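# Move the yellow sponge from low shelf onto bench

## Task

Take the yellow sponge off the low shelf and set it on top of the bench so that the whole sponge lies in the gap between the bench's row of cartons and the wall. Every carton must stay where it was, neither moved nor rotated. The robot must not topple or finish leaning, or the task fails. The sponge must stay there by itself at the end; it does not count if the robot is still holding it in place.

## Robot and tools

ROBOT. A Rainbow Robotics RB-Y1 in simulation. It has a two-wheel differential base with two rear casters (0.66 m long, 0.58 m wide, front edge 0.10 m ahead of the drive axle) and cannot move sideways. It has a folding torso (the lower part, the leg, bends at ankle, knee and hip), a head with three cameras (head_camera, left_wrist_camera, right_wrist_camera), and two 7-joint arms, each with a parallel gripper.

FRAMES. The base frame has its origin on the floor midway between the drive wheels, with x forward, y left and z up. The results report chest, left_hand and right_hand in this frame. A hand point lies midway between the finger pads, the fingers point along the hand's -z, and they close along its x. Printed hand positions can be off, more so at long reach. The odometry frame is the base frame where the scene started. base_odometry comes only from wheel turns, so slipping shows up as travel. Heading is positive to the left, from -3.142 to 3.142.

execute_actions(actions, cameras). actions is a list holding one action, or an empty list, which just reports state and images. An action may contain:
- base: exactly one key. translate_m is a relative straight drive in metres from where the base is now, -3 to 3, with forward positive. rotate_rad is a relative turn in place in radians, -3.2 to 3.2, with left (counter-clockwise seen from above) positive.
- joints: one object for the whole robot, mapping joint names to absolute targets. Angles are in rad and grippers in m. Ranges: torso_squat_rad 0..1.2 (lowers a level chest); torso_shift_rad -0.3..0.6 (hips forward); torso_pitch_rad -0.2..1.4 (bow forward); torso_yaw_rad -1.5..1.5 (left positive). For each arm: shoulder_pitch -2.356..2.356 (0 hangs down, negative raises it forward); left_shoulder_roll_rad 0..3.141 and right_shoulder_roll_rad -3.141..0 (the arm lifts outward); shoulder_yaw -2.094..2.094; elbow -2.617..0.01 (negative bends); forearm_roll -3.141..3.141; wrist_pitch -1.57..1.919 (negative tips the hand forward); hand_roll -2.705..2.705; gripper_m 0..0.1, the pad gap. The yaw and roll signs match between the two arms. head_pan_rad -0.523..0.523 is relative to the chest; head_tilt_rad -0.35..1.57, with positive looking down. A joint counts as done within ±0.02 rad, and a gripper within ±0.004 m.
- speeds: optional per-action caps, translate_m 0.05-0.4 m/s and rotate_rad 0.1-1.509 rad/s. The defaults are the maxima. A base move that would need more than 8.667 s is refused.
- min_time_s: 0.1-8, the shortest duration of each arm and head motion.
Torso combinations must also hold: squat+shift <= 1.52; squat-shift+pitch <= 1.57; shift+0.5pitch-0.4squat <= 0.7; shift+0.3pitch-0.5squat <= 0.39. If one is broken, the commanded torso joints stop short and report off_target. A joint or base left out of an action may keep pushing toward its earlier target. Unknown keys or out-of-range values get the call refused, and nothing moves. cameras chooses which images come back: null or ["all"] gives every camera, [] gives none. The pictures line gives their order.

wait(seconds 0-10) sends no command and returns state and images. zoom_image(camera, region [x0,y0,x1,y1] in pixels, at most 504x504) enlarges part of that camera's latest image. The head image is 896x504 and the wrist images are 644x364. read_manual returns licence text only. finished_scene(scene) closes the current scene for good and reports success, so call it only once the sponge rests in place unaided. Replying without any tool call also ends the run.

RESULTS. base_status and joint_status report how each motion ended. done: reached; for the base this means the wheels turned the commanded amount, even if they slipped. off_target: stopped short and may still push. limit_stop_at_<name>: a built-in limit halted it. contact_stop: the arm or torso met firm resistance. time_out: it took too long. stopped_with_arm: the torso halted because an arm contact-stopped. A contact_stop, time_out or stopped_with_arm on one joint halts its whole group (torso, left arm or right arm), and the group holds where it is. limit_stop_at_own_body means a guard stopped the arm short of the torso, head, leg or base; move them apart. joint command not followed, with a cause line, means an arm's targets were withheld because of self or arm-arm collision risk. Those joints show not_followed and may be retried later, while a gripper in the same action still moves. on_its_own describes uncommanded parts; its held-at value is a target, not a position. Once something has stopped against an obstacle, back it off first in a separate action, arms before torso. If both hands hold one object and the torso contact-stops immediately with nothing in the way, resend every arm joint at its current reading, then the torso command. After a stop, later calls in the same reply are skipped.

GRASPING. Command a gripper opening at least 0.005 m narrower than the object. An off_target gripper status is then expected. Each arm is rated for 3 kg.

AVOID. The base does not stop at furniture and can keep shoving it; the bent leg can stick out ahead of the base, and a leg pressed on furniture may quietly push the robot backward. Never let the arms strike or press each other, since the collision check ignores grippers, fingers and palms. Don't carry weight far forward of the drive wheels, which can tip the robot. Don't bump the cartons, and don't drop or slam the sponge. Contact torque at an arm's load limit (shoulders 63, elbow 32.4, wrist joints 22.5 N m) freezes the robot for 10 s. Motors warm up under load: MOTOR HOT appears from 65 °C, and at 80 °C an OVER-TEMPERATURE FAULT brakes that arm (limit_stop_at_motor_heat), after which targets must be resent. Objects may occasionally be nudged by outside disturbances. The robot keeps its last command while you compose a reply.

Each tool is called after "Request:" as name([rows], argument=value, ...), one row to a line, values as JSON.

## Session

Request:
execute_actions(actions=[])

Scene clock: 0.00 s.
base_odometry: x=+0.000 y=+0.000 heading=+0.000 (m, m, rad; odometry frame)
base_status: not commanded
joint_positions: torso_squat_rad=+0.350 torso_shift_rad=+0.000 torso_pitch_rad=+0.001 torso_yaw_rad=+0.000 left_shoulder_pitch_rad=+0.022 left_shoulder_roll_rad=+0.047 left_shoulder_yaw_rad=-0.027 left_elbow_rad=-0.144 left_forearm_roll_rad=+0.010 left_wrist_pitch_rad=+0.014 left_hand_roll_rad=-0.001 left_gripper_m=+0.101 right_shoulder_pitch_rad=-0.015 right_shoulder_roll_rad=-0.025 right_shoulder_yaw_rad=-0.032 right_elbow_rad=-0.274 right_forearm_roll_rad=+0.021 right_wrist_pitch_rad=-0.017 right_hand_roll_rad=+0.017 right_gripper_m=+0.101 head_pan_rad=+0.001 head_tilt_rad=+0.401
joint_status: not commanded
chest: x=-0.2274 y=-0.0004 z=+1.2476 quat_wxyz=(+1.000, +0.000, +0.001, +0.000) (m; base frame)
left_hand: x=-0.1772 y=+0.2542 z=+0.5648 quat_wxyz=(+0.998, +0.022, -0.054, -0.007) (m; base frame)
right_hand: x=-0.0814 y=-0.2424 z=+0.5778 quat_wxyz=(+0.988, -0.017, -0.151, +0.007) (m; base frame)
pictures: head_camera, left_wrist_camera, right_wrist_camera
camera_calibration (this result's frames):
head_camera: T_world_to_cam=[[0.0257781, -0.998371, -0.0508994, 0.0831188], [-0.382329, 0.0371992, -0.923277, 1.31744], [0.923666, 0.0432606, -0.380748, 0.682054], [0, 0, 0, 1]] pos_world=[-0.128437, 0.00446974, 1.48028]
left_wrist_camera: T_world_to_cam=[[0.994338, 0.0127907, 0.10549, 0.114491], [-0.0510047, -0.813448, 0.579397, -0.0886555], [0.0932215, -0.581497, -0.80819, 0.708942], [0, 0, 0, 1]] pos_world=[-0.184454, 0.338667, 0.612249]
right_wrist_camera: T_world_to_cam=[[-0.947383, -0.026948, -0.318966, 0.10194], [-0.21001, 0.804345, 0.555811, -0.104806], [0.241581, 0.593552, -0.767682, 0.69449], [0, 0, 0, 1]] pos_world=[-0.0932095, -0.325168, 0.623916]
Images, in order (width x height): head_camera 896x504, left_wrist_camera 644x364, right_wrist_camera 644x364.

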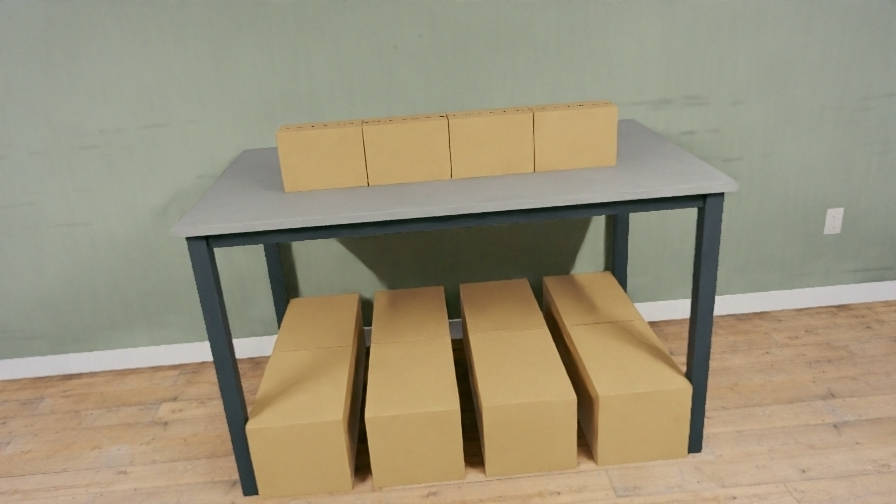

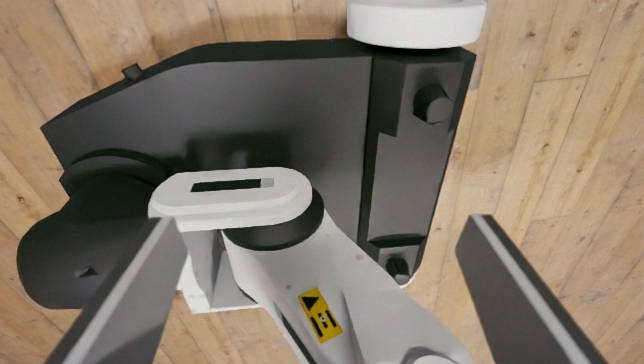

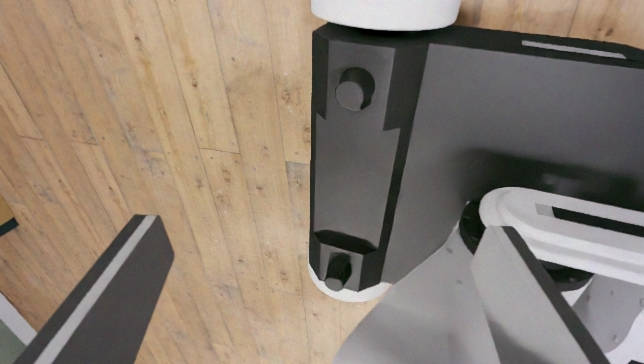

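Request:
execute_actions([
  {"joints": {"head_pan_rad": 0.52, "head_tilt_rad": 0.4, "torso_yaw_rad": 0.6}},
], cameras=["head_camera"])

Scene clock: 15.90 s.
base_odometry: x=+0.000 y=+0.000 heading=+0.000 (m, m, rad; odometry frame)
base_status: not commanded
joint_positions: torso_squat_rad=+0.350 torso_shift_rad=+0.000 torso_pitch_rad=+0.001 torso_yaw_rad=+0.600 left_shoulder_pitch_rad=+0.022 left_shoulder_roll_rad=+0.047 left_shoulder_yaw_rad=-0.027 left_elbow_rad=-0.144 left_forearm_roll_rad=+0.010 left_wrist_pitch_rad=+0.014 left_hand_roll_rad=-0.001 left_gripper_m=+0.101 right_shoulder_pitch_rad=-0.015 right_shoulder_roll_rad=-0.025 right_shoulder_yaw_rad=-0.032 right_elbow_rad=-0.274 right_forearm_roll_rad=+0.021 right_wrist_pitch_rad=-0.017 right_hand_roll_rad=+0.017 right_gripper_m=+0.101 head_pan_rad=+0.520 head_tilt_rad=+0.400
joint_status: all done
chest: x=-0.2274 y=-0.0004 z=+1.2476 quat_wxyz=(+0.955, +0.000, +0.001, +0.296) (m; base frame)
left_hand: x=-0.3297 y=+0.2386 z=+0.5650 quat_wxyz=(+0.956, +0.038, -0.045, +0.288) (m; base frame)
right_hand: x=+0.0298 y=-0.1171 z=+0.5777 quat_wxyz=(+0.942, +0.029, -0.149, +0.299) (m; base frame)
pictures: head_camera
camera_calibration (this result's frames):
head_camera: T_world_to_cam=[[0.909557, -0.412346, -0.0517347, 0.274486], [-0.200132, -0.325509, -0.924116, 1.35913], [0.364216, 0.85089, -0.378593, 0.555434], [0, 0, 0, 1]] pos_world=[-0.179954, 0.0829782, 1.48047]
Images, in order (width x height): head_camera 896x504.

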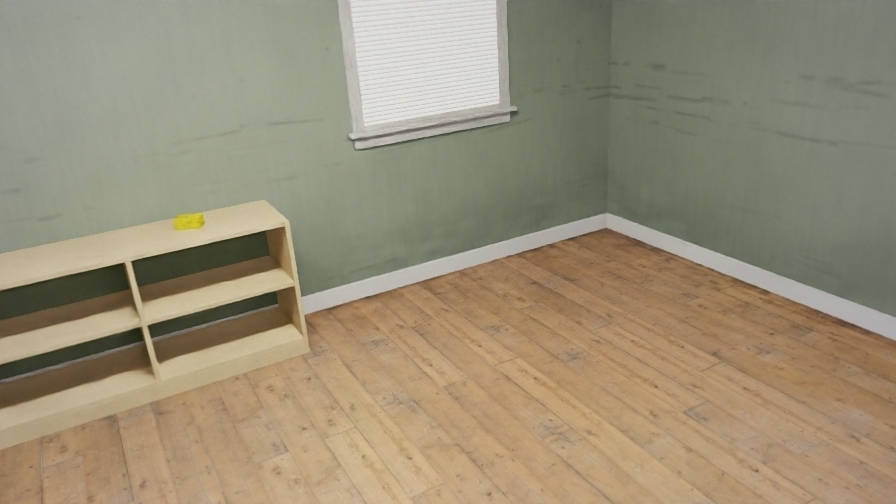

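Request:
zoom_image(camera="head_camera", region=[140, 190, 300, 270])

Region (140, 190, 300, 270) of head_camera's 896x504 image, scaled by 3.150, with more detail than that image has.

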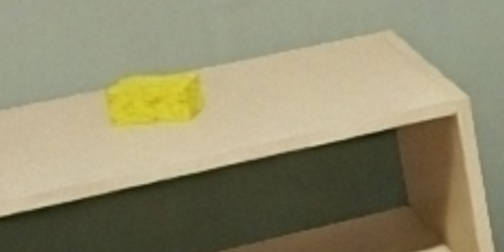

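Request:
execute_actions([
  {"base": {"rotate_rad": 1.505}, "joints": {"head_pan_rad": 0.0, "head_tilt_rad": 0.4, "torso_yaw_rad": 0.0}},
], cameras=["head_camera"])

Scene clock: 52.30 s.
base_odometry: x=+0.000 y=+0.000 heading=+1.505 (m, m, rad; odometry frame)
base_status: done
joint_positions: torso_squat_rad=+0.350 torso_shift_rad=+0.000 torso_pitch_rad=+0.001 torso_yaw_rad=+0.000 left_shoulder_pitch_rad=+0.021 left_shoulder_roll_rad=+0.047 left_shoulder_yaw_rad=-0.027 left_elbow_rad=-0.144 left_forearm_roll_rad=+0.010 left_wrist_pitch_rad=+0.014 left_hand_roll_rad=-0.001 left_gripper_m=+0.101 right_shoulder_pitch_rad=-0.015 right_shoulder_roll_rad=-0.025 right_shoulder_yaw_rad=-0.032 right_elbow_rad=-0.274 right_forearm_roll_rad=+0.021 right_wrist_pitch_rad=-0.017 right_hand_roll_rad=+0.017 right_gripper_m=+0.101 head_pan_rad=+0.000 head_tilt_rad=+0.400
joint_status: all done
chest: x=-0.2274 y=-0.0004 z=+1.2476 quat_wxyz=(+1.000, +0.000, +0.001, +0.000) (m; base frame)
left_hand: x=-0.1771 y=+0.2542 z=+0.5648 quat_wxyz=(+0.998, +0.023, -0.054, -0.007) (m; base frame)
right_hand: x=-0.0816 y=-0.2424 z=+0.5778 quat_wxyz=(+0.988, -0.017, -0.151, +0.007) (m; base frame)
pictures: head_camera
camera_calibration (this result's frames):
head_camera: T_world_to_cam=[[0.0249749, -0.998389, -0.0509414, 0.0829511], [-0.381365, 0.0375885, -0.92366, 1.31818], [0.924087, 0.0424956, -0.379812, 0.680817], [0, 0, 0, 1]] pos_world=[-0.128497, 0.00433722, 1.48036]
Images, in order (width x height): head_camera 896x504.

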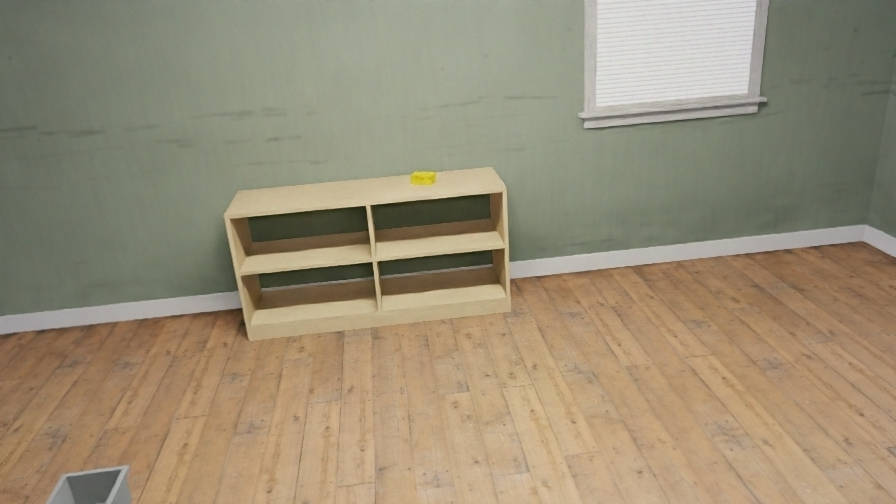

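Request:
zoom_image(camera="head_camera", region=[380, 155, 520, 215])

Region (380, 155, 520, 215) of head_camera's 896x504 image, scaled by 3.600, with more detail than that image has; it fills the top 216 rows of this view, and the rest is white.

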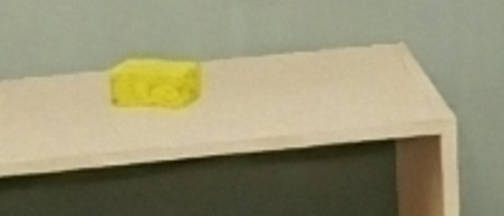

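Request:
execute_actions([
  {"base": {"translate_m": 2.28}, "joints": {"torso_pitch_rad": 0.8, "head_pan_rad": 0.25, "head_tilt_rad": 0.3, "left_shoulder_pitch_rad": -1.072, "left_shoulder_roll_rad": 0.142, "left_shoulder_yaw_rad": 0.167, "left_elbow_rad": -1.541, "left_forearm_roll_rad": 0.0, "left_wrist_pitch_rad": 1.778, "left_hand_roll_rad": -0.21, "left_gripper_m": 0.1, "right_shoulder_pitch_rad": -0.6, "right_shoulder_roll_rad": -0.06, "right_elbow_rad": -0.15}, "min_time_s": 4.0},
], cameras=["head_camera", "left_wrist_camera"])

Scene clock: 85.27 s.
base_odometry: x=+0.150 y=+2.275 heading=+1.505 (m, m, rad; odometry frame)
base_status: done
joint_positions: torso_squat_rad=+0.350 torso_shift_rad=+0.000 torso_pitch_rad=+0.800 torso_yaw_rad=+0.000 left_shoulder_pitch_rad=-1.072 left_shoulder_roll_rad=+0.142 left_shoulder_yaw_rad=+0.167 left_elbow_rad=-1.541 left_forearm_roll_rad=+0.000 left_wrist_pitch_rad=+1.778 left_hand_roll_rad=-0.210 left_gripper_m=+0.100 right_shoulder_pitch_rad=-0.600 right_shoulder_roll_rad=-0.060 right_shoulder_yaw_rad=-0.032 right_elbow_rad=-0.150 right_forearm_roll_rad=+0.021 right_wrist_pitch_rad=-0.017 right_hand_roll_rad=+0.017 right_gripper_m=+0.101 head_pan_rad=+0.250 head_tilt_rad=+0.300
joint_status: all done
chest: x=-0.0058 y=-0.0004 z=+1.1537 quat_wxyz=(+0.921, +0.000, +0.389, +0.000) (m; base frame)
left_hand: x=+0.4002 y=+0.1698 z=+0.7404 quat_wxyz=(+0.984, +0.000, +0.000, -0.175) (m; base frame)
right_hand: x=-0.0466 y=-0.2094 z=+0.4508 quat_wxyz=(+0.995, +0.016, +0.030, +0.098) (m; base frame)
pictures: head_camera, left_wrist_camera
camera_calibration (this result's frames):
head_camera: T_world_to_cam=[[0.157957, -0.959903, -0.231595, 0.275802], [-0.886336, -0.0344432, -0.46176, 0.784755], [0.435268, 0.278209, -0.856237, 0.968631], [0, 0, 0, 1]] pos_world=[0.230377, 0.0222911, 1.25562]
left_wrist_camera: T_world_to_cam=[[0.948055, -0.318099, -0.00223487, -0.322607], [-0.249206, -0.747057, 0.61628, -0.188901], [-0.197708, -0.583711, -0.787524, 0.849471], [0, 0, 0, 1]] pos_world=[0.426721, 0.252104, 0.784673]
Images, in order (width x height): head_camera 896x504, left_wrist_camera 644x364.

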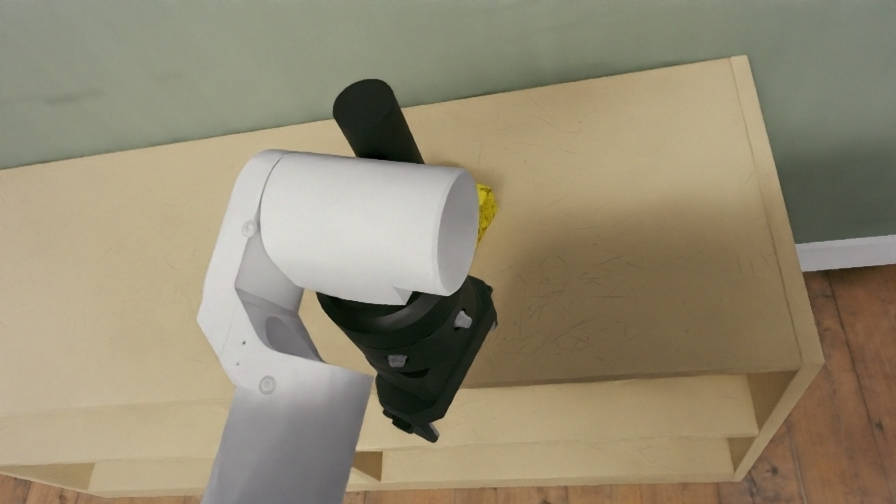

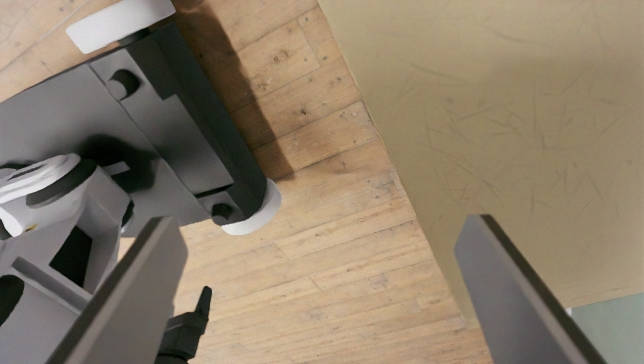

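Request:
execute_actions(actions=[])

Scene clock: 101.00 s.
base_odometry: x=+0.150 y=+2.275 heading=+1.505 (m, m, rad; odometry frame)
base_status: done
joint_positions: torso_squat_rad=+0.350 torso_shift_rad=+0.000 torso_pitch_rad=+0.800 torso_yaw_rad=+0.000 left_shoulder_pitch_rad=-1.072 left_shoulder_roll_rad=+0.142 left_shoulder_yaw_rad=+0.167 left_elbow_rad=-1.541 left_forearm_roll_rad=+0.000 left_wrist_pitch_rad=+1.778 left_hand_roll_rad=-0.210 left_gripper_m=+0.100 right_shoulder_pitch_rad=-0.600 right_shoulder_roll_rad=-0.060 right_shoulder_yaw_rad=-0.032 right_elbow_rad=-0.150 right_forearm_roll_rad=+0.021 right_wrist_pitch_rad=-0.017 right_hand_roll_rad=+0.017 right_gripper_m=+0.101 head_pan_rad=+0.250 head_tilt_rad=+0.300
joint_status: all done
chest: x=-0.0058 y=-0.0004 z=+1.1537 quat_wxyz=(+0.921, +0.000, +0.389, +0.000) (m; base frame)
left_hand: x=+0.4002 y=+0.1698 z=+0.7404 quat_wxyz=(+0.984, +0.000, +0.000, -0.175) (m; base frame)
right_hand: x=-0.0466 y=-0.2094 z=+0.4508 quat_wxyz=(+0.995, +0.016, +0.030, +0.098) (m; base frame)
pictures: head_camera, left_wrist_camera, right_wrist_camera
camera_calibration (this result's frames):
head_camera: T_world_to_cam=[[0.157958, -0.959903, -0.231595, 0.275803], [-0.886336, -0.0344433, -0.461761, 0.784755], [0.435268, 0.278209, -0.856237, 0.968631], [0, 0, 0, 1]] pos_world=[0.230377, 0.0222912, 1.25562]
left_wrist_camera: T_world_to_cam=[[0.948055, -0.318099, -0.00223418, -0.322608], [-0.249206, -0.747058, 0.61628, -0.188901], [-0.197707, -0.583711, -0.787524, 0.849471], [0, 0, 0, 1]] pos_world=[0.426721, 0.252104, 0.784673]
right_wrist_camera: T_world_to_cam=[[-0.978503, -0.20331, 0.0345908, -0.102484], [-0.133218, 0.751162, 0.646536, -0.10184], [-0.15743, 0.628029, -0.762099, 0.555091], [0, 0, 0, 1]] pos_world=[-0.0264595, -0.292952, 0.492423]
Images, in order (width x height): head_camera 896x504, left_wrist_camera 644x364, right_wrist_camera 644x364.

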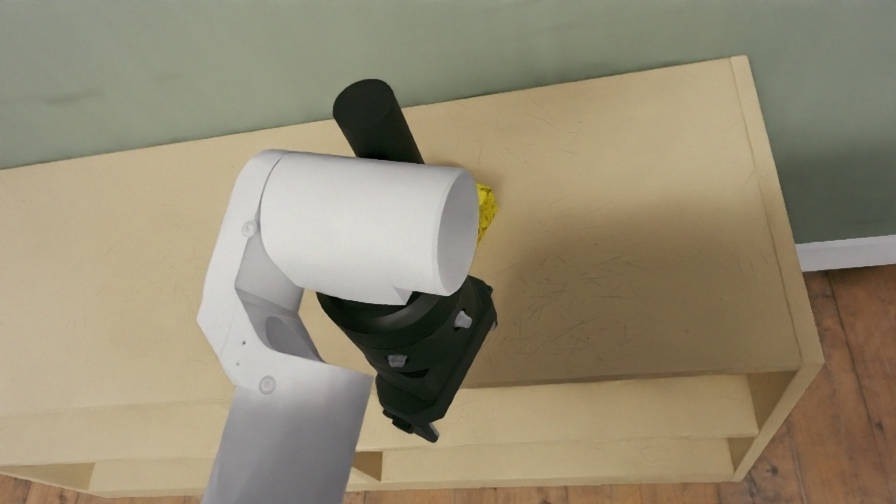

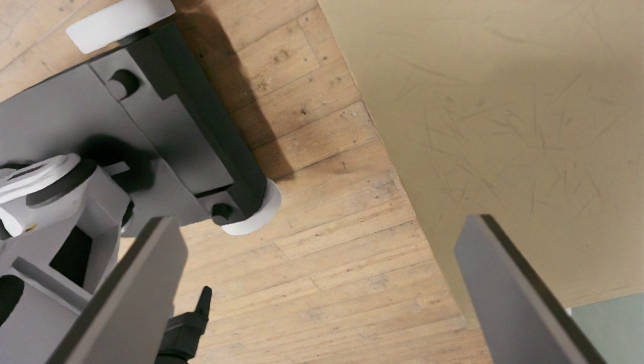

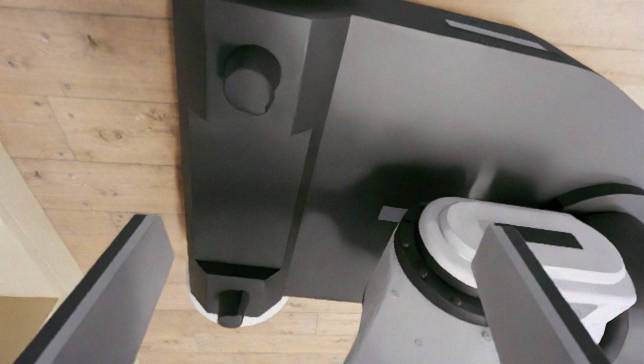

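Request:
zoom_image(camera="head_camera", region=[400, 130, 560, 270])

Region (400, 130, 560, 270) of head_camera's 896x504 image, scaled by 3.150, with more detail than that image has; it fills the top 441 rows of this view, and the rest is white.

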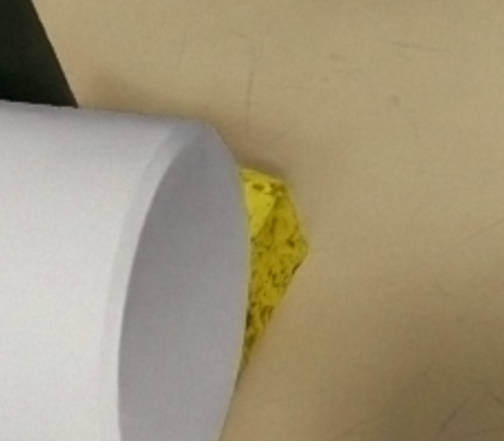

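Request:
execute_actions([
  {"base": {"translate_m": 0.2}, "joints": {"left_shoulder_pitch_rad": -1.052, "left_shoulder_roll_rad": 0.170, "left_shoulder_yaw_rad": 0.3015, "left_elbow_rad": -1.561, "left_forearm_roll_rad": 0, "left_wrist_pitch_rad": 1.786, "left_hand_roll_rad": -0.35, "head_pan_rad": 0.38, "head_tilt_rad": 0.42}},
], cameras=["head_camera", "left_wrist_camera"])

Scene clock: 174.17 s.
base_odometry: x=+0.163 y=+2.475 heading=+1.505 (m, m, rad; odometry frame)
base_status: done
joint_positions: torso_squat_rad=+0.350 torso_shift_rad=+0.000 torso_pitch_rad=+0.800 torso_yaw_rad=+0.000 left_shoulder_pitch_rad=-1.052 left_shoulder_roll_rad=+0.170 left_shoulder_yaw_rad=+0.301 left_elbow_rad=-1.561 left_forearm_roll_rad=+0.000 left_wrist_pitch_rad=+1.786 left_hand_roll_rad=-0.350 left_gripper_m=+0.100 right_shoulder_pitch_rad=-0.600 right_shoulder_roll_rad=-0.060 right_shoulder_yaw_rad=-0.032 right_elbow_rad=-0.150 right_forearm_roll_rad=+0.021 right_wrist_pitch_rad=-0.017 right_hand_roll_rad=+0.017 right_gripper_m=+0.101 head_pan_rad=+0.380 head_tilt_rad=+0.420
joint_status: all done
chest: x=-0.0058 y=-0.0004 z=+1.1537 quat_wxyz=(+0.921, +0.000, +0.389, +0.000) (m; base frame)
left_hand: x=+0.4001 y=+0.2194 z=+0.7412 quat_wxyz=(+0.985, +0.000, +0.000, -0.174) (m; base frame)
right_hand: x=-0.0467 y=-0.2095 z=+0.4507 quat_wxyz=(+0.995, +0.016, +0.030, +0.098) (m; base frame)
pictures: head_camera, left_wrist_camera
camera_calibration (this result's frames):
head_camera: T_world_to_cam=[[0.236926, -0.91817, -0.317536, 0.373515], [-0.924838, -0.113049, -0.363172, 0.664675], [0.297557, 0.379715, -0.875943, 1.01493], [0, 0, 0, 1]] pos_world=[0.224221, 0.0327062, 1.24902]
left_wrist_camera: T_world_to_cam=[[0.948706, -0.316148, -0.00270807, -0.307115], [-0.247256, -0.747256, 0.616824, -0.153492], [-0.197032, -0.584515, -0.787096, 0.878569], [0, 0, 0, 1]] pos_world=[0.426516, 0.301745, 0.785364]
Images, in order (width x height): head_camera 896x504, left_wrist_camera 644x364.

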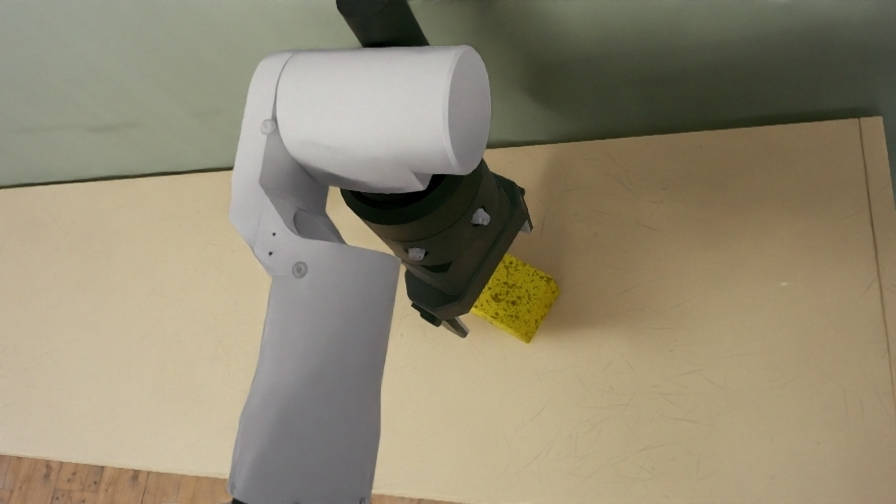

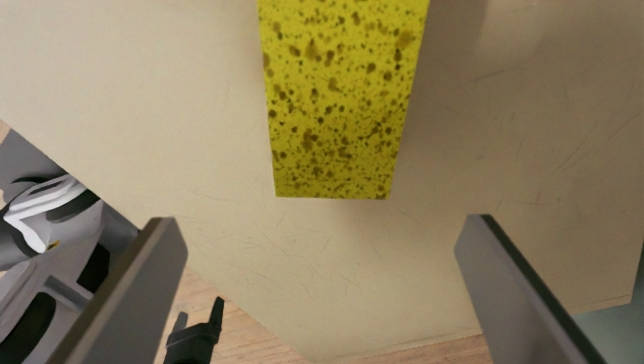

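Request:
zoom_image(camera="left_wrist_camera", region=[230, 0, 470, 230])

Region (230, 0, 470, 230) of left_wrist_camera's 644x364 image, scaled by 2.100, with more detail than that image has; it fills the top 483 rows of this view, and the rest is white.

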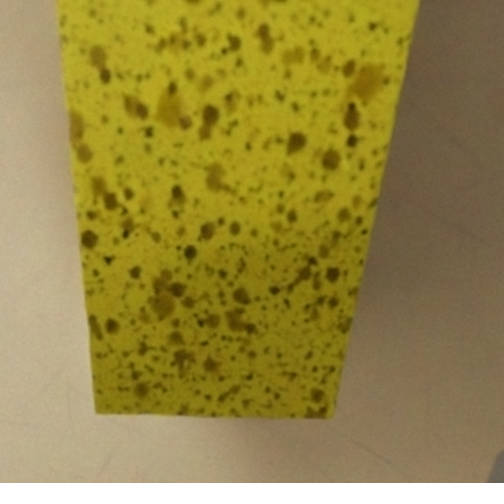

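Request:
execute_actions([
  {"joints": {"left_shoulder_pitch_rad": -1.1277, "left_shoulder_roll_rad": 0.1943, "left_shoulder_yaw_rad": 0.3141, "left_elbow_rad": -1.1022, "left_wrist_pitch_rad": 1.4053}, "min_time_s": 1.2},
], cameras=["head_camera", "left_wrist_camera"])

Scene clock: 212.17 s.
base_odometry: x=+0.163 y=+2.475 heading=+1.505 (m, m, rad; odometry frame)
base_status: not commanded
joint_positions: torso_squat_rad=+0.350 torso_shift_rad=+0.000 torso_pitch_rad=+0.800 torso_yaw_rad=+0.000 left_shoulder_pitch_rad=-1.128 left_shoulder_roll_rad=+0.194 left_shoulder_yaw_rad=+0.314 left_elbow_rad=-1.102 left_forearm_roll_rad=+0.000 left_wrist_pitch_rad=+1.405 left_hand_roll_rad=-0.350 left_gripper_m=+0.100 right_shoulder_pitch_rad=-0.600 right_shoulder_roll_rad=-0.060 right_shoulder_yaw_rad=-0.032 right_elbow_rad=-0.150 right_forearm_roll_rad=+0.021 right_wrist_pitch_rad=-0.017 right_hand_roll_rad=+0.017 right_gripper_m=+0.101 head_pan_rad=+0.380 head_tilt_rad=+0.420
joint_status: all done
chest: x=-0.0058 y=-0.0004 z=+1.1537 quat_wxyz=(+0.921, +0.000, +0.389, +0.000) (m; base frame)
left_hand: x=+0.4110 y=+0.2197 z=+0.6521 quat_wxyz=(+0.985, +0.000, +0.000, -0.174) (m; base frame)
right_hand: x=-0.0467 y=-0.2095 z=+0.4508 quat_wxyz=(+0.995, +0.016, +0.030, +0.098) (m; base frame)
pictures: head_camera, left_wrist_camera
camera_calibration (this result's frames):
head_camera: T_world_to_cam=[[0.236926, -0.91817, -0.317536, 0.373515], [-0.924838, -0.113049, -0.363174, 0.664676], [0.297559, 0.379714, -0.875943, 1.01493], [0, 0, 0, 1]] pos_world=[0.22422, 0.0327064, 1.24902]
left_wrist_camera: T_world_to_cam=[[0.948749, -0.316019, -0.00269023, -0.317646], [-0.247272, -0.747606, 0.616394, -0.0952284], [-0.196804, -0.584138, -0.787433, 0.810831], [0, 0, 0, 1]] pos_world=[0.437393, 0.302062, 0.696319]
Images, in order (width x height): head_camera 896x504, left_wrist_camera 644x364.

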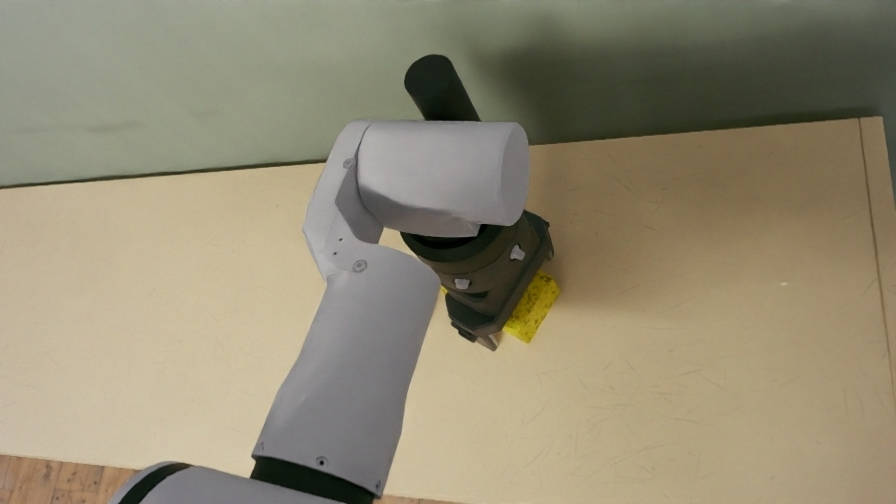

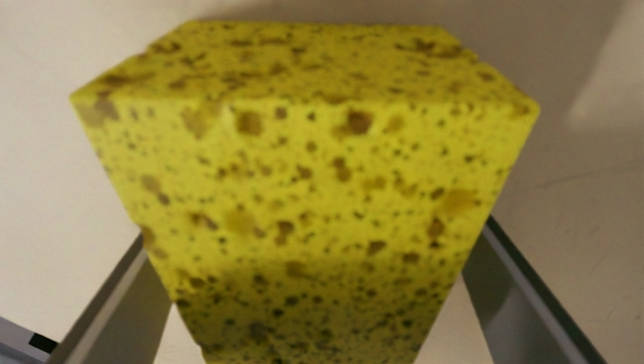

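Request:
execute_actions([
  {"joints": {"left_gripper_m": 0.05}},
], cameras=["left_wrist_camera"])

Scene clock: 214.57 s.
base_odometry: x=+0.163 y=+2.475 heading=+1.505 (m, m, rad; odometry frame)
base_status: not commanded
joint_positions: torso_squat_rad=+0.350 torso_shift_rad=+0.000 torso_pitch_rad=+0.800 torso_yaw_rad=+0.000 left_shoulder_pitch_rad=-1.128 left_shoulder_roll_rad=+0.194 left_shoulder_yaw_rad=+0.314 left_elbow_rad=-1.102 left_forearm_roll_rad=+0.000 left_wrist_pitch_rad=+1.405 left_hand_roll_rad=-0.350 left_gripper_m=+0.058 right_shoulder_pitch_rad=-0.600 right_shoulder_roll_rad=-0.060 right_shoulder_yaw_rad=-0.032 right_elbow_rad=-0.150 right_forearm_roll_rad=+0.021 right_wrist_pitch_rad=-0.017 right_hand_roll_rad=+0.017 right_gripper_m=+0.101 head_pan_rad=+0.380 head_tilt_rad=+0.420
joint_status: left_gripper_m off_target (ended at +0.058, target +0.050)
chest: x=-0.0058 y=-0.0004 z=+1.1537 quat_wxyz=(+0.921, +0.000, +0.389, +0.000) (m; base frame)
left_hand: x=+0.4110 y=+0.2197 z=+0.6521 quat_wxyz=(+0.985, +0.000, +0.000, -0.174) (m; base frame)
right_hand: x=-0.0467 y=-0.2095 z=+0.4508 quat_wxyz=(+0.995, +0.016, +0.030, +0.098) (m; base frame)
pictures: left_wrist_camera
camera_calibration (this result's frames):
left_wrist_camera: T_world_to_cam=[[0.948748, -0.316024, -0.00266605, -0.317672], [-0.247291, -0.747602, 0.616392, -0.0952242], [-0.196788, -0.584141, -0.787435, 0.810831], [0, 0, 0, 1]] pos_world=[0.437404, 0.302058, 0.696325]
Images, in order (width x height): left_wrist_camera 644x364.

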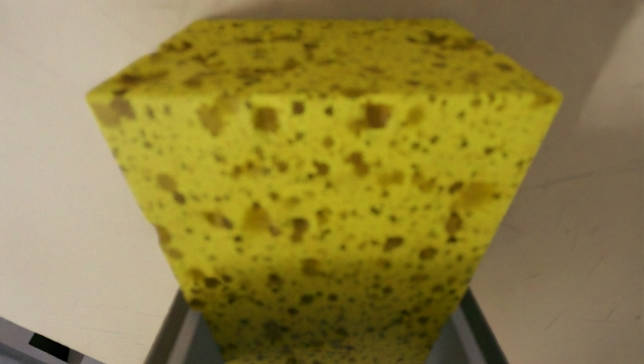

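Request:
execute_actions([
  {"base": {"translate_m": -0.35}, "joints": {"left_elbow_rad": -1.56, "left_wrist_pitch_rad": 1.863}, "min_time_s": 0.9},
], cameras=["head_camera", "left_wrist_camera"])

Scene clock: 285.63 s.
base_odometry: x=+0.140 y=+2.125 heading=+1.504 (m, m, rad; odometry frame)
base_status: done
joint_positions: torso_squat_rad=+0.350 torso_shift_rad=+0.000 torso_pitch_rad=+0.800 torso_yaw_rad=+0.000 left_shoulder_pitch_rad=-1.128 left_shoulder_roll_rad=+0.194 left_shoulder_yaw_rad=+0.314 left_elbow_rad=-1.560 left_forearm_roll_rad=+0.000 left_wrist_pitch_rad=+1.863 left_hand_roll_rad=-0.350 left_gripper_m=+0.058 right_shoulder_pitch_rad=-0.600 right_shoulder_roll_rad=-0.060 right_shoulder_yaw_rad=-0.032 right_elbow_rad=-0.150 right_forearm_roll_rad=+0.021 right_wrist_pitch_rad=-0.017 right_hand_roll_rad=+0.017 right_gripper_m=+0.101 head_pan_rad=+0.380 head_tilt_rad=+0.420
joint_status: all done
chest: x=-0.0059 y=-0.0004 z=+1.1537 quat_wxyz=(+0.921, +0.000, +0.389, +0.000) (m; base frame)
left_hand: x=+0.4178 y=+0.2196 z=+0.7690 quat_wxyz=(+0.985, +0.000, +0.000, -0.174) (m; base frame)
right_hand: x=-0.0467 y=-0.2095 z=+0.4508 quat_wxyz=(+0.995, +0.016, +0.030, +0.098) (m; base frame)
pictures: head_camera, left_wrist_camera
camera_calibration (this result's frames):
head_camera: T_world_to_cam=[[0.236965, -0.91817, -0.317508, 0.373503], [-0.924795, -0.113049, -0.363282, 0.664756], [0.297661, 0.379715, -0.875908, 1.01493], [0, 0, 0, 1]] pos_world=[0.224152, 0.0327064, 1.24907]
left_wrist_camera: T_world_to_cam=[[0.948752, -0.316014, -0.00240588, -0.324001], [-0.247466, -0.747645, 0.616269, -0.165475], [-0.196548, -0.584091, -0.787532, 0.904168], [0, 0, 0, 1]] pos_world=[0.44416, 0.302011, 0.813259]
Images, in order (width x height): head_camera 896x504, left_wrist_camera 644x364.

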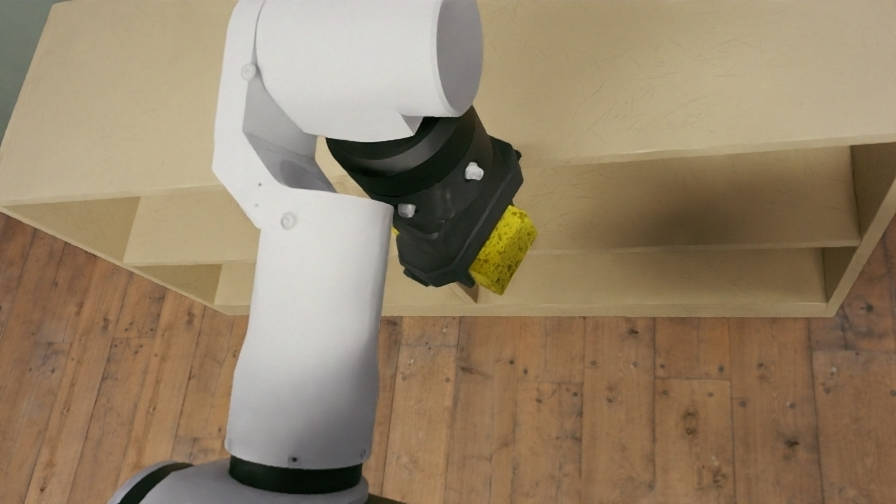

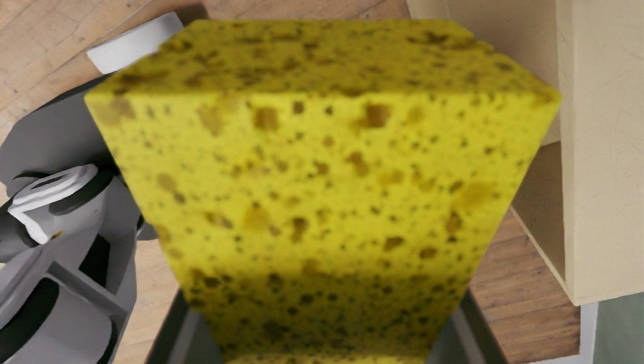

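Request:
execute_actions([
  {"base": {"rotate_rad": -1.89}, "joints": {"torso_squat_rad": 0, "torso_shift_rad": 0.2, "torso_pitch_rad": 0.3, "left_shoulder_pitch_rad": -0.2125, "left_shoulder_roll_rad": 0.01, "left_shoulder_yaw_rad": 0.072, "left_elbow_rad": -2.0, "left_wrist_pitch_rad": 1.9, "left_hand_roll_rad": 0, "right_shoulder_pitch_rad": -0.3, "head_pan_rad": -0.2, "head_tilt_rad": 0.15}, "min_time_s": 2.2},
], cameras=["head_camera", "left_wrist_camera"])

Scene clock: 308.10 s.
base_odometry: x=+0.140 y=+2.125 heading=-0.385 (m, m, rad; odometry frame)
base_status: done
joint_positions: torso_squat_rad=+0.000 torso_shift_rad=+0.200 torso_pitch_rad=+0.300 torso_yaw_rad=+0.000 left_shoulder_pitch_rad=-0.213 left_shoulder_roll_rad=+0.010 left_shoulder_yaw_rad=+0.072 left_elbow_rad=-2.000 left_forearm_roll_rad=+0.000 left_wrist_pitch_rad=+1.900 left_hand_roll_rad=+0.000 left_gripper_m=+0.058 right_shoulder_pitch_rad=-0.300 right_shoulder_roll_rad=-0.060 right_shoulder_yaw_rad=-0.032 right_elbow_rad=-0.150 right_forearm_roll_rad=+0.021 right_wrist_pitch_rad=-0.017 right_hand_roll_rad=+0.017 right_gripper_m=+0.101 head_pan_rad=-0.200 head_tilt_rad=+0.150
joint_status: all done
chest: x=+0.0026 y=-0.0004 z=+1.2621 quat_wxyz=(+0.989, +0.000, +0.149, +0.000) (m; base frame)
left_hand: x=+0.2820 y=+0.2210 z=+0.8840 quat_wxyz=(+1.000, +0.002, +0.000, +0.000) (m; base frame)
right_hand: x=+0.0935 y=-0.2490 z=+0.5770 quat_wxyz=(+0.995, -0.020, -0.076, +0.055) (m; base frame)
pictures: head_camera, left_wrist_camera
camera_calibration (this result's frames):
head_camera: T_world_to_cam=[[-0.167715, -0.985812, 0.00677116, 0.00818185], [-0.416228, 0.0645829, -0.906964, 1.40592], [0.893659, -0.15493, -0.421154, 0.476751], [0, 0, 0, 1]] pos_world=[0.160503, -0.00886963, 1.47585]
left_wrist_camera: T_world_to_cam=[[0.999588, 0.0286493, -0.00185742, -0.285515], [0.0237504, -0.788849, 0.614128, -0.334384], [0.0161291, -0.613919, -0.789204, 0.916933], [0, 0, 0, 1]] pos_world=[0.278549, 0.307323, 0.928472]
Images, in order (width x height): head_camera 896x504, left_wrist_camera 644x364.

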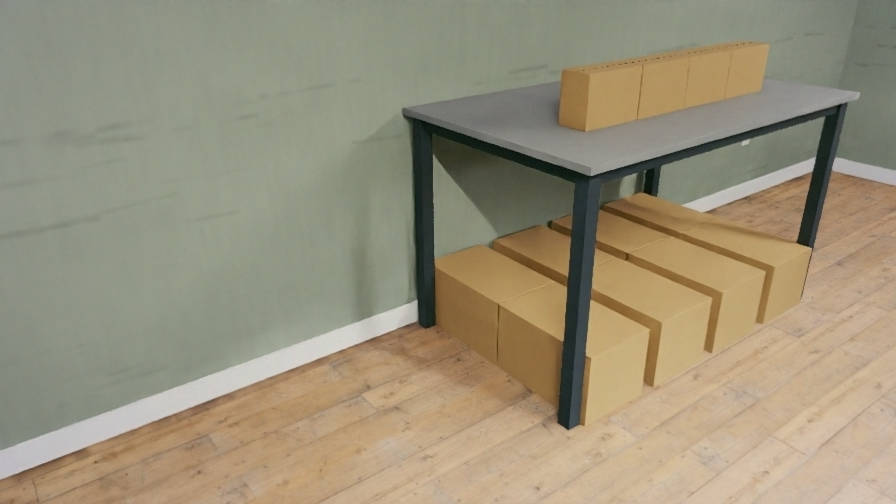

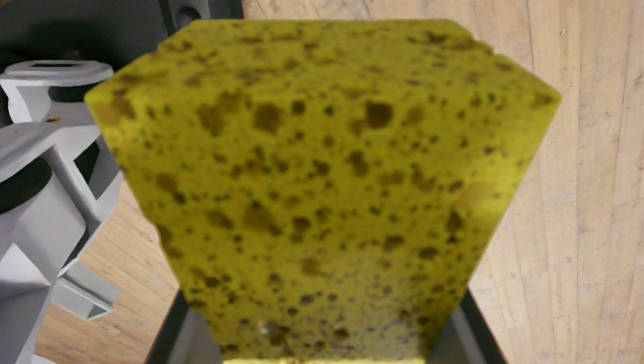

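Request:
zoom_image(camera="head_camera", region=[380, 250, 640, 450])

Request:
zoom_image(camera="head_camera", region=[390, 30, 690, 200])

Region (380, 250, 640, 450) of head_camera's 896x504 image, scaled by 1.938, with more detail than that image has; it fills the top 388 rows of this view, and the rest is white.

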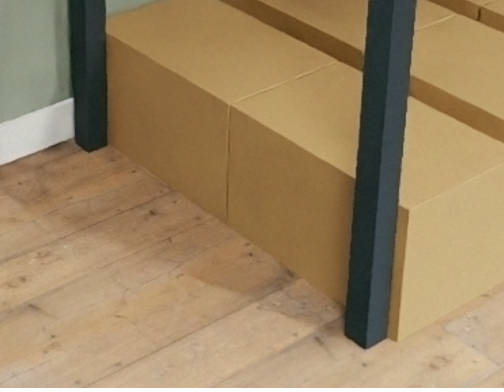

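Region (390, 30, 690, 200) of head_camera's 896x504 image, scaled by 1.680, with more detail than that image has; it fills the top 286 rows of this view, and the rest is white.

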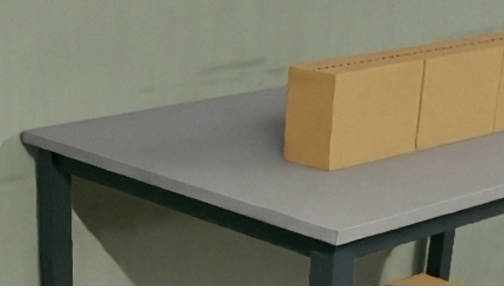

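Request:
execute_actions([
  {"base": {"translate_m": 1.87}, "joints": {"head_pan_rad": -0.3, "head_tilt_rad": 0.55}},
], cameras=["head_camera"])

Scene clock: 379.97 s.
base_odometry: x=+1.873 y=+1.423 heading=-0.385 (m, m, rad; odometry frame)
base_status: done
joint_positions: torso_squat_rad=+0.000 torso_shift_rad=+0.200 torso_pitch_rad=+0.300 torso_yaw_rad=+0.000 left_shoulder_pitch_rad=-0.213 left_shoulder_roll_rad=+0.010 left_shoulder_yaw_rad=+0.072 left_elbow_rad=-2.000 left_forearm_roll_rad=+0.000 left_wrist_pitch_rad=+1.900 left_hand_roll_rad=+0.000 left_gripper_m=+0.058 right_shoulder_pitch_rad=-0.300 right_shoulder_roll_rad=-0.060 right_shoulder_yaw_rad=-0.032 right_elbow_rad=-0.150 right_forearm_roll_rad=+0.021 right_wrist_pitch_rad=-0.017 right_hand_roll_rad=+0.017 right_gripper_m=+0.101 head_pan_rad=-0.300 head_tilt_rad=+0.550
joint_status: all done
chest: x=+0.0025 y=-0.0004 z=+1.2621 quat_wxyz=(+0.989, +0.000, +0.149, +0.000) (m; base frame)
left_hand: x=+0.2819 y=+0.2211 z=+0.8839 quat_wxyz=(+1.000, +0.002, +0.000, +0.000) (m; base frame)
right_hand: x=+0.0933 y=-0.2491 z=+0.5770 quat_wxyz=(+0.995, -0.020, -0.076, +0.055) (m; base frame)
pictures: head_camera
camera_calibration (this result's frames):
head_camera: T_world_to_cam=[[-0.281933, -0.958944, 0.0306688, -0.0169334], [-0.711945, 0.187673, -0.676693, 1.09729], [0.643154, -0.212617, -0.735627, 0.952415], [0, 0, 0, 1]] pos_world=[0.163888, -0.0196708, 1.44367]
Images, in order (width x height): head_camera 896x504.

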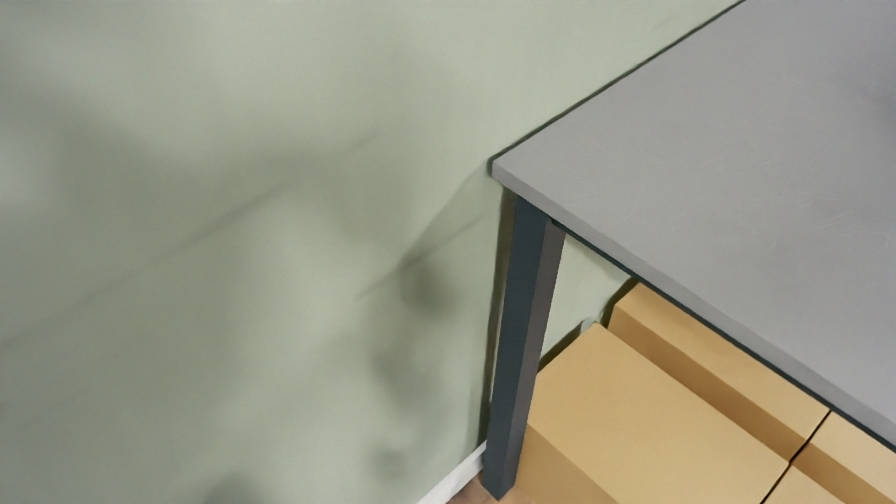

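Request:
zoom_image(camera="head_camera", region=[400, 400, 560, 504])

Request:
zoom_image(camera="head_camera", region=[460, 120, 620, 240])

Request:
zoom_image(camera="head_camera", region=[776, 340, 896, 460])

Region (400, 400, 560, 504) of head_camera's 896x504 image, scaled by 3.150, with more detail than that image has; it fills the top 328 rows of this view, and the rest is white.

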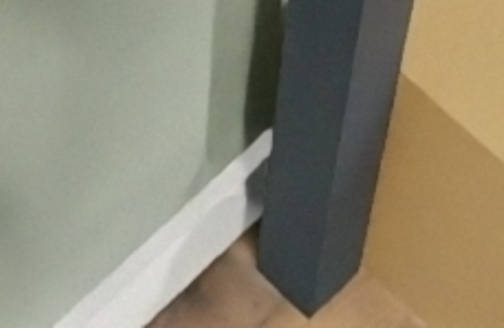

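Region (460, 120, 620, 240) of head_camera's 896x504 image, scaled by 3.150, with more detail than that image has; it fills the top 378 rows of this view, and the rest is white.

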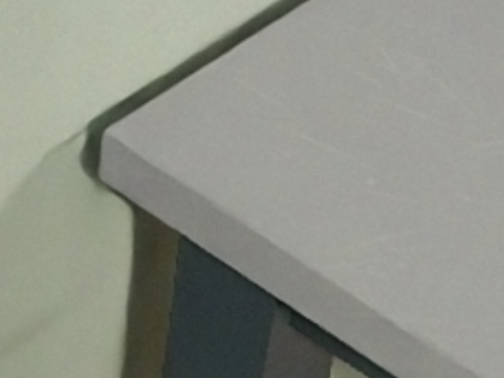

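Region (776, 340, 896, 460) of head_camera's 896x504 image, scaled by 4.200, with more detail than that image has.

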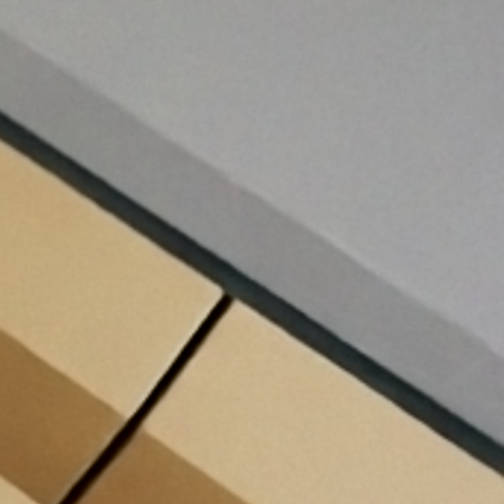

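Request:
execute_actions([
  {"base": {"rotate_rad": -1.087}, "joints": {"left_shoulder_pitch_rad": -1.0626, "left_shoulder_roll_rad": 0.1738, "left_shoulder_yaw_rad": 0.3034, "left_elbow_rad": -1.194, "left_wrist_pitch_rad": 1.91, "right_shoulder_pitch_rad": -0.1, "head_pan_rad": 0.05, "head_tilt_rad": 0.4}, "min_time_s": 2.9},
], cameras=["head_camera", "left_wrist_camera"])

Scene clock: 427.17 s.
base_odometry: x=+1.873 y=+1.423 heading=-1.471 (m, m, rad; odometry frame)
base_status: done
joint_positions: torso_squat_rad=+0.000 torso_shift_rad=+0.200 torso_pitch_rad=+0.300 torso_yaw_rad=+0.000 left_shoulder_pitch_rad=-1.063 left_shoulder_roll_rad=+0.174 left_shoulder_yaw_rad=+0.303 left_elbow_rad=-1.194 left_forearm_roll_rad=+0.000 left_wrist_pitch_rad=+1.910 left_hand_roll_rad=+0.000 left_gripper_m=+0.058 right_shoulder_pitch_rad=-0.100 right_shoulder_roll_rad=-0.060 right_shoulder_yaw_rad=-0.032 right_elbow_rad=-0.150 right_forearm_roll_rad=+0.021 right_wrist_pitch_rad=-0.017 right_hand_roll_rad=+0.017 right_gripper_m=+0.101 head_pan_rad=+0.050 head_tilt_rad=+0.400
joint_status: all done
chest: x=+0.0025 y=-0.0004 z=+1.2621 quat_wxyz=(+0.989, +0.000, +0.149, +0.000) (m; base frame)
left_hand: x=+0.4896 y=+0.2196 z=+0.9853 quat_wxyz=(+1.000, +0.000, -0.010, +0.000) (m; base frame)
right_hand: x=-0.0523 y=-0.2641 z=+0.5788 quat_wxyz=(+0.999, -0.028, +0.019, +0.025) (m; base frame)
pictures: head_camera, left_wrist_camera
camera_calibration (this result's frames):
head_camera: T_world_to_cam=[[0.056641, -0.995882, -0.0707862, 0.101827], [-0.637646, 0.0184721, -0.770108, 1.2262], [0.768244, 0.0887562, -0.633974, 0.795174], [0, 0, 0, 1]] pos_world=[0.165227, 0.00818027, 1.45564]
left_wrist_camera: T_world_to_cam=[[0.999443, 0.0284509, 0.0174629, -0.511637], [0.0116365, -0.787218, 0.616565, -0.399501], [0.0312889, -0.616018, -0.78711, 0.98363], [0, 0, 0, 1]] pos_world=[0.485223, 0.305997, 1.02948]
Images, in order (width x height): head_camera 896x504, left_wrist_camera 644x364.

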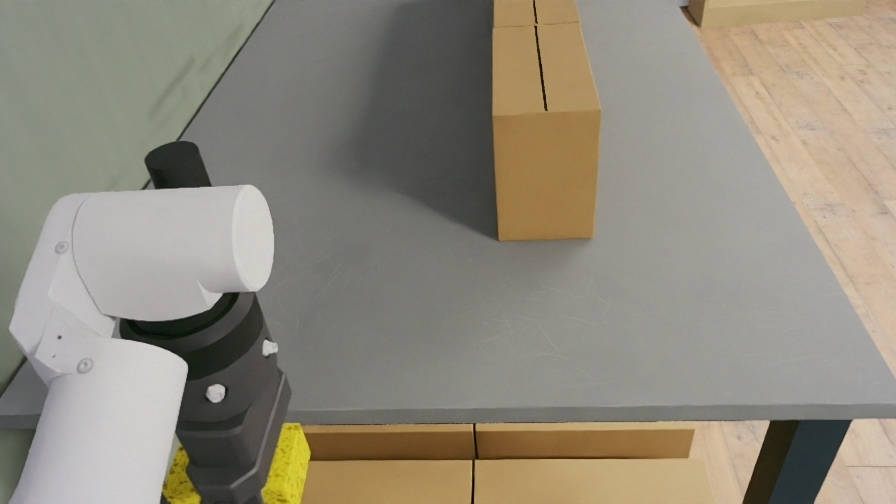

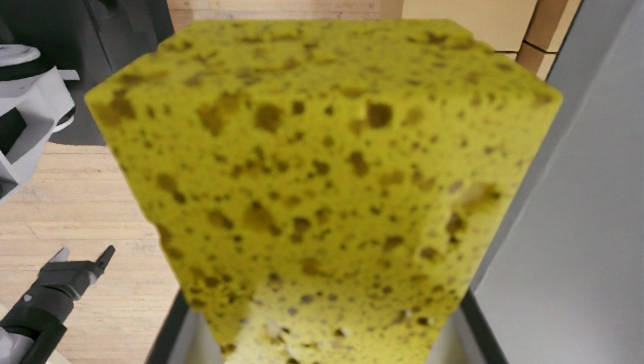

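Request:
zoom_image(camera="left_wrist_camera", region=[70, 0, 574, 130])

Region (70, 0, 574, 130) of left_wrist_camera's 644x364 image, scaled by 1.000; it fills the top 130 rows of this view, and the rest is white.

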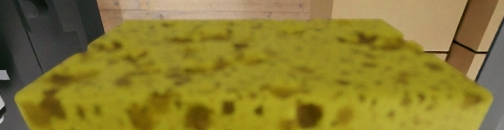

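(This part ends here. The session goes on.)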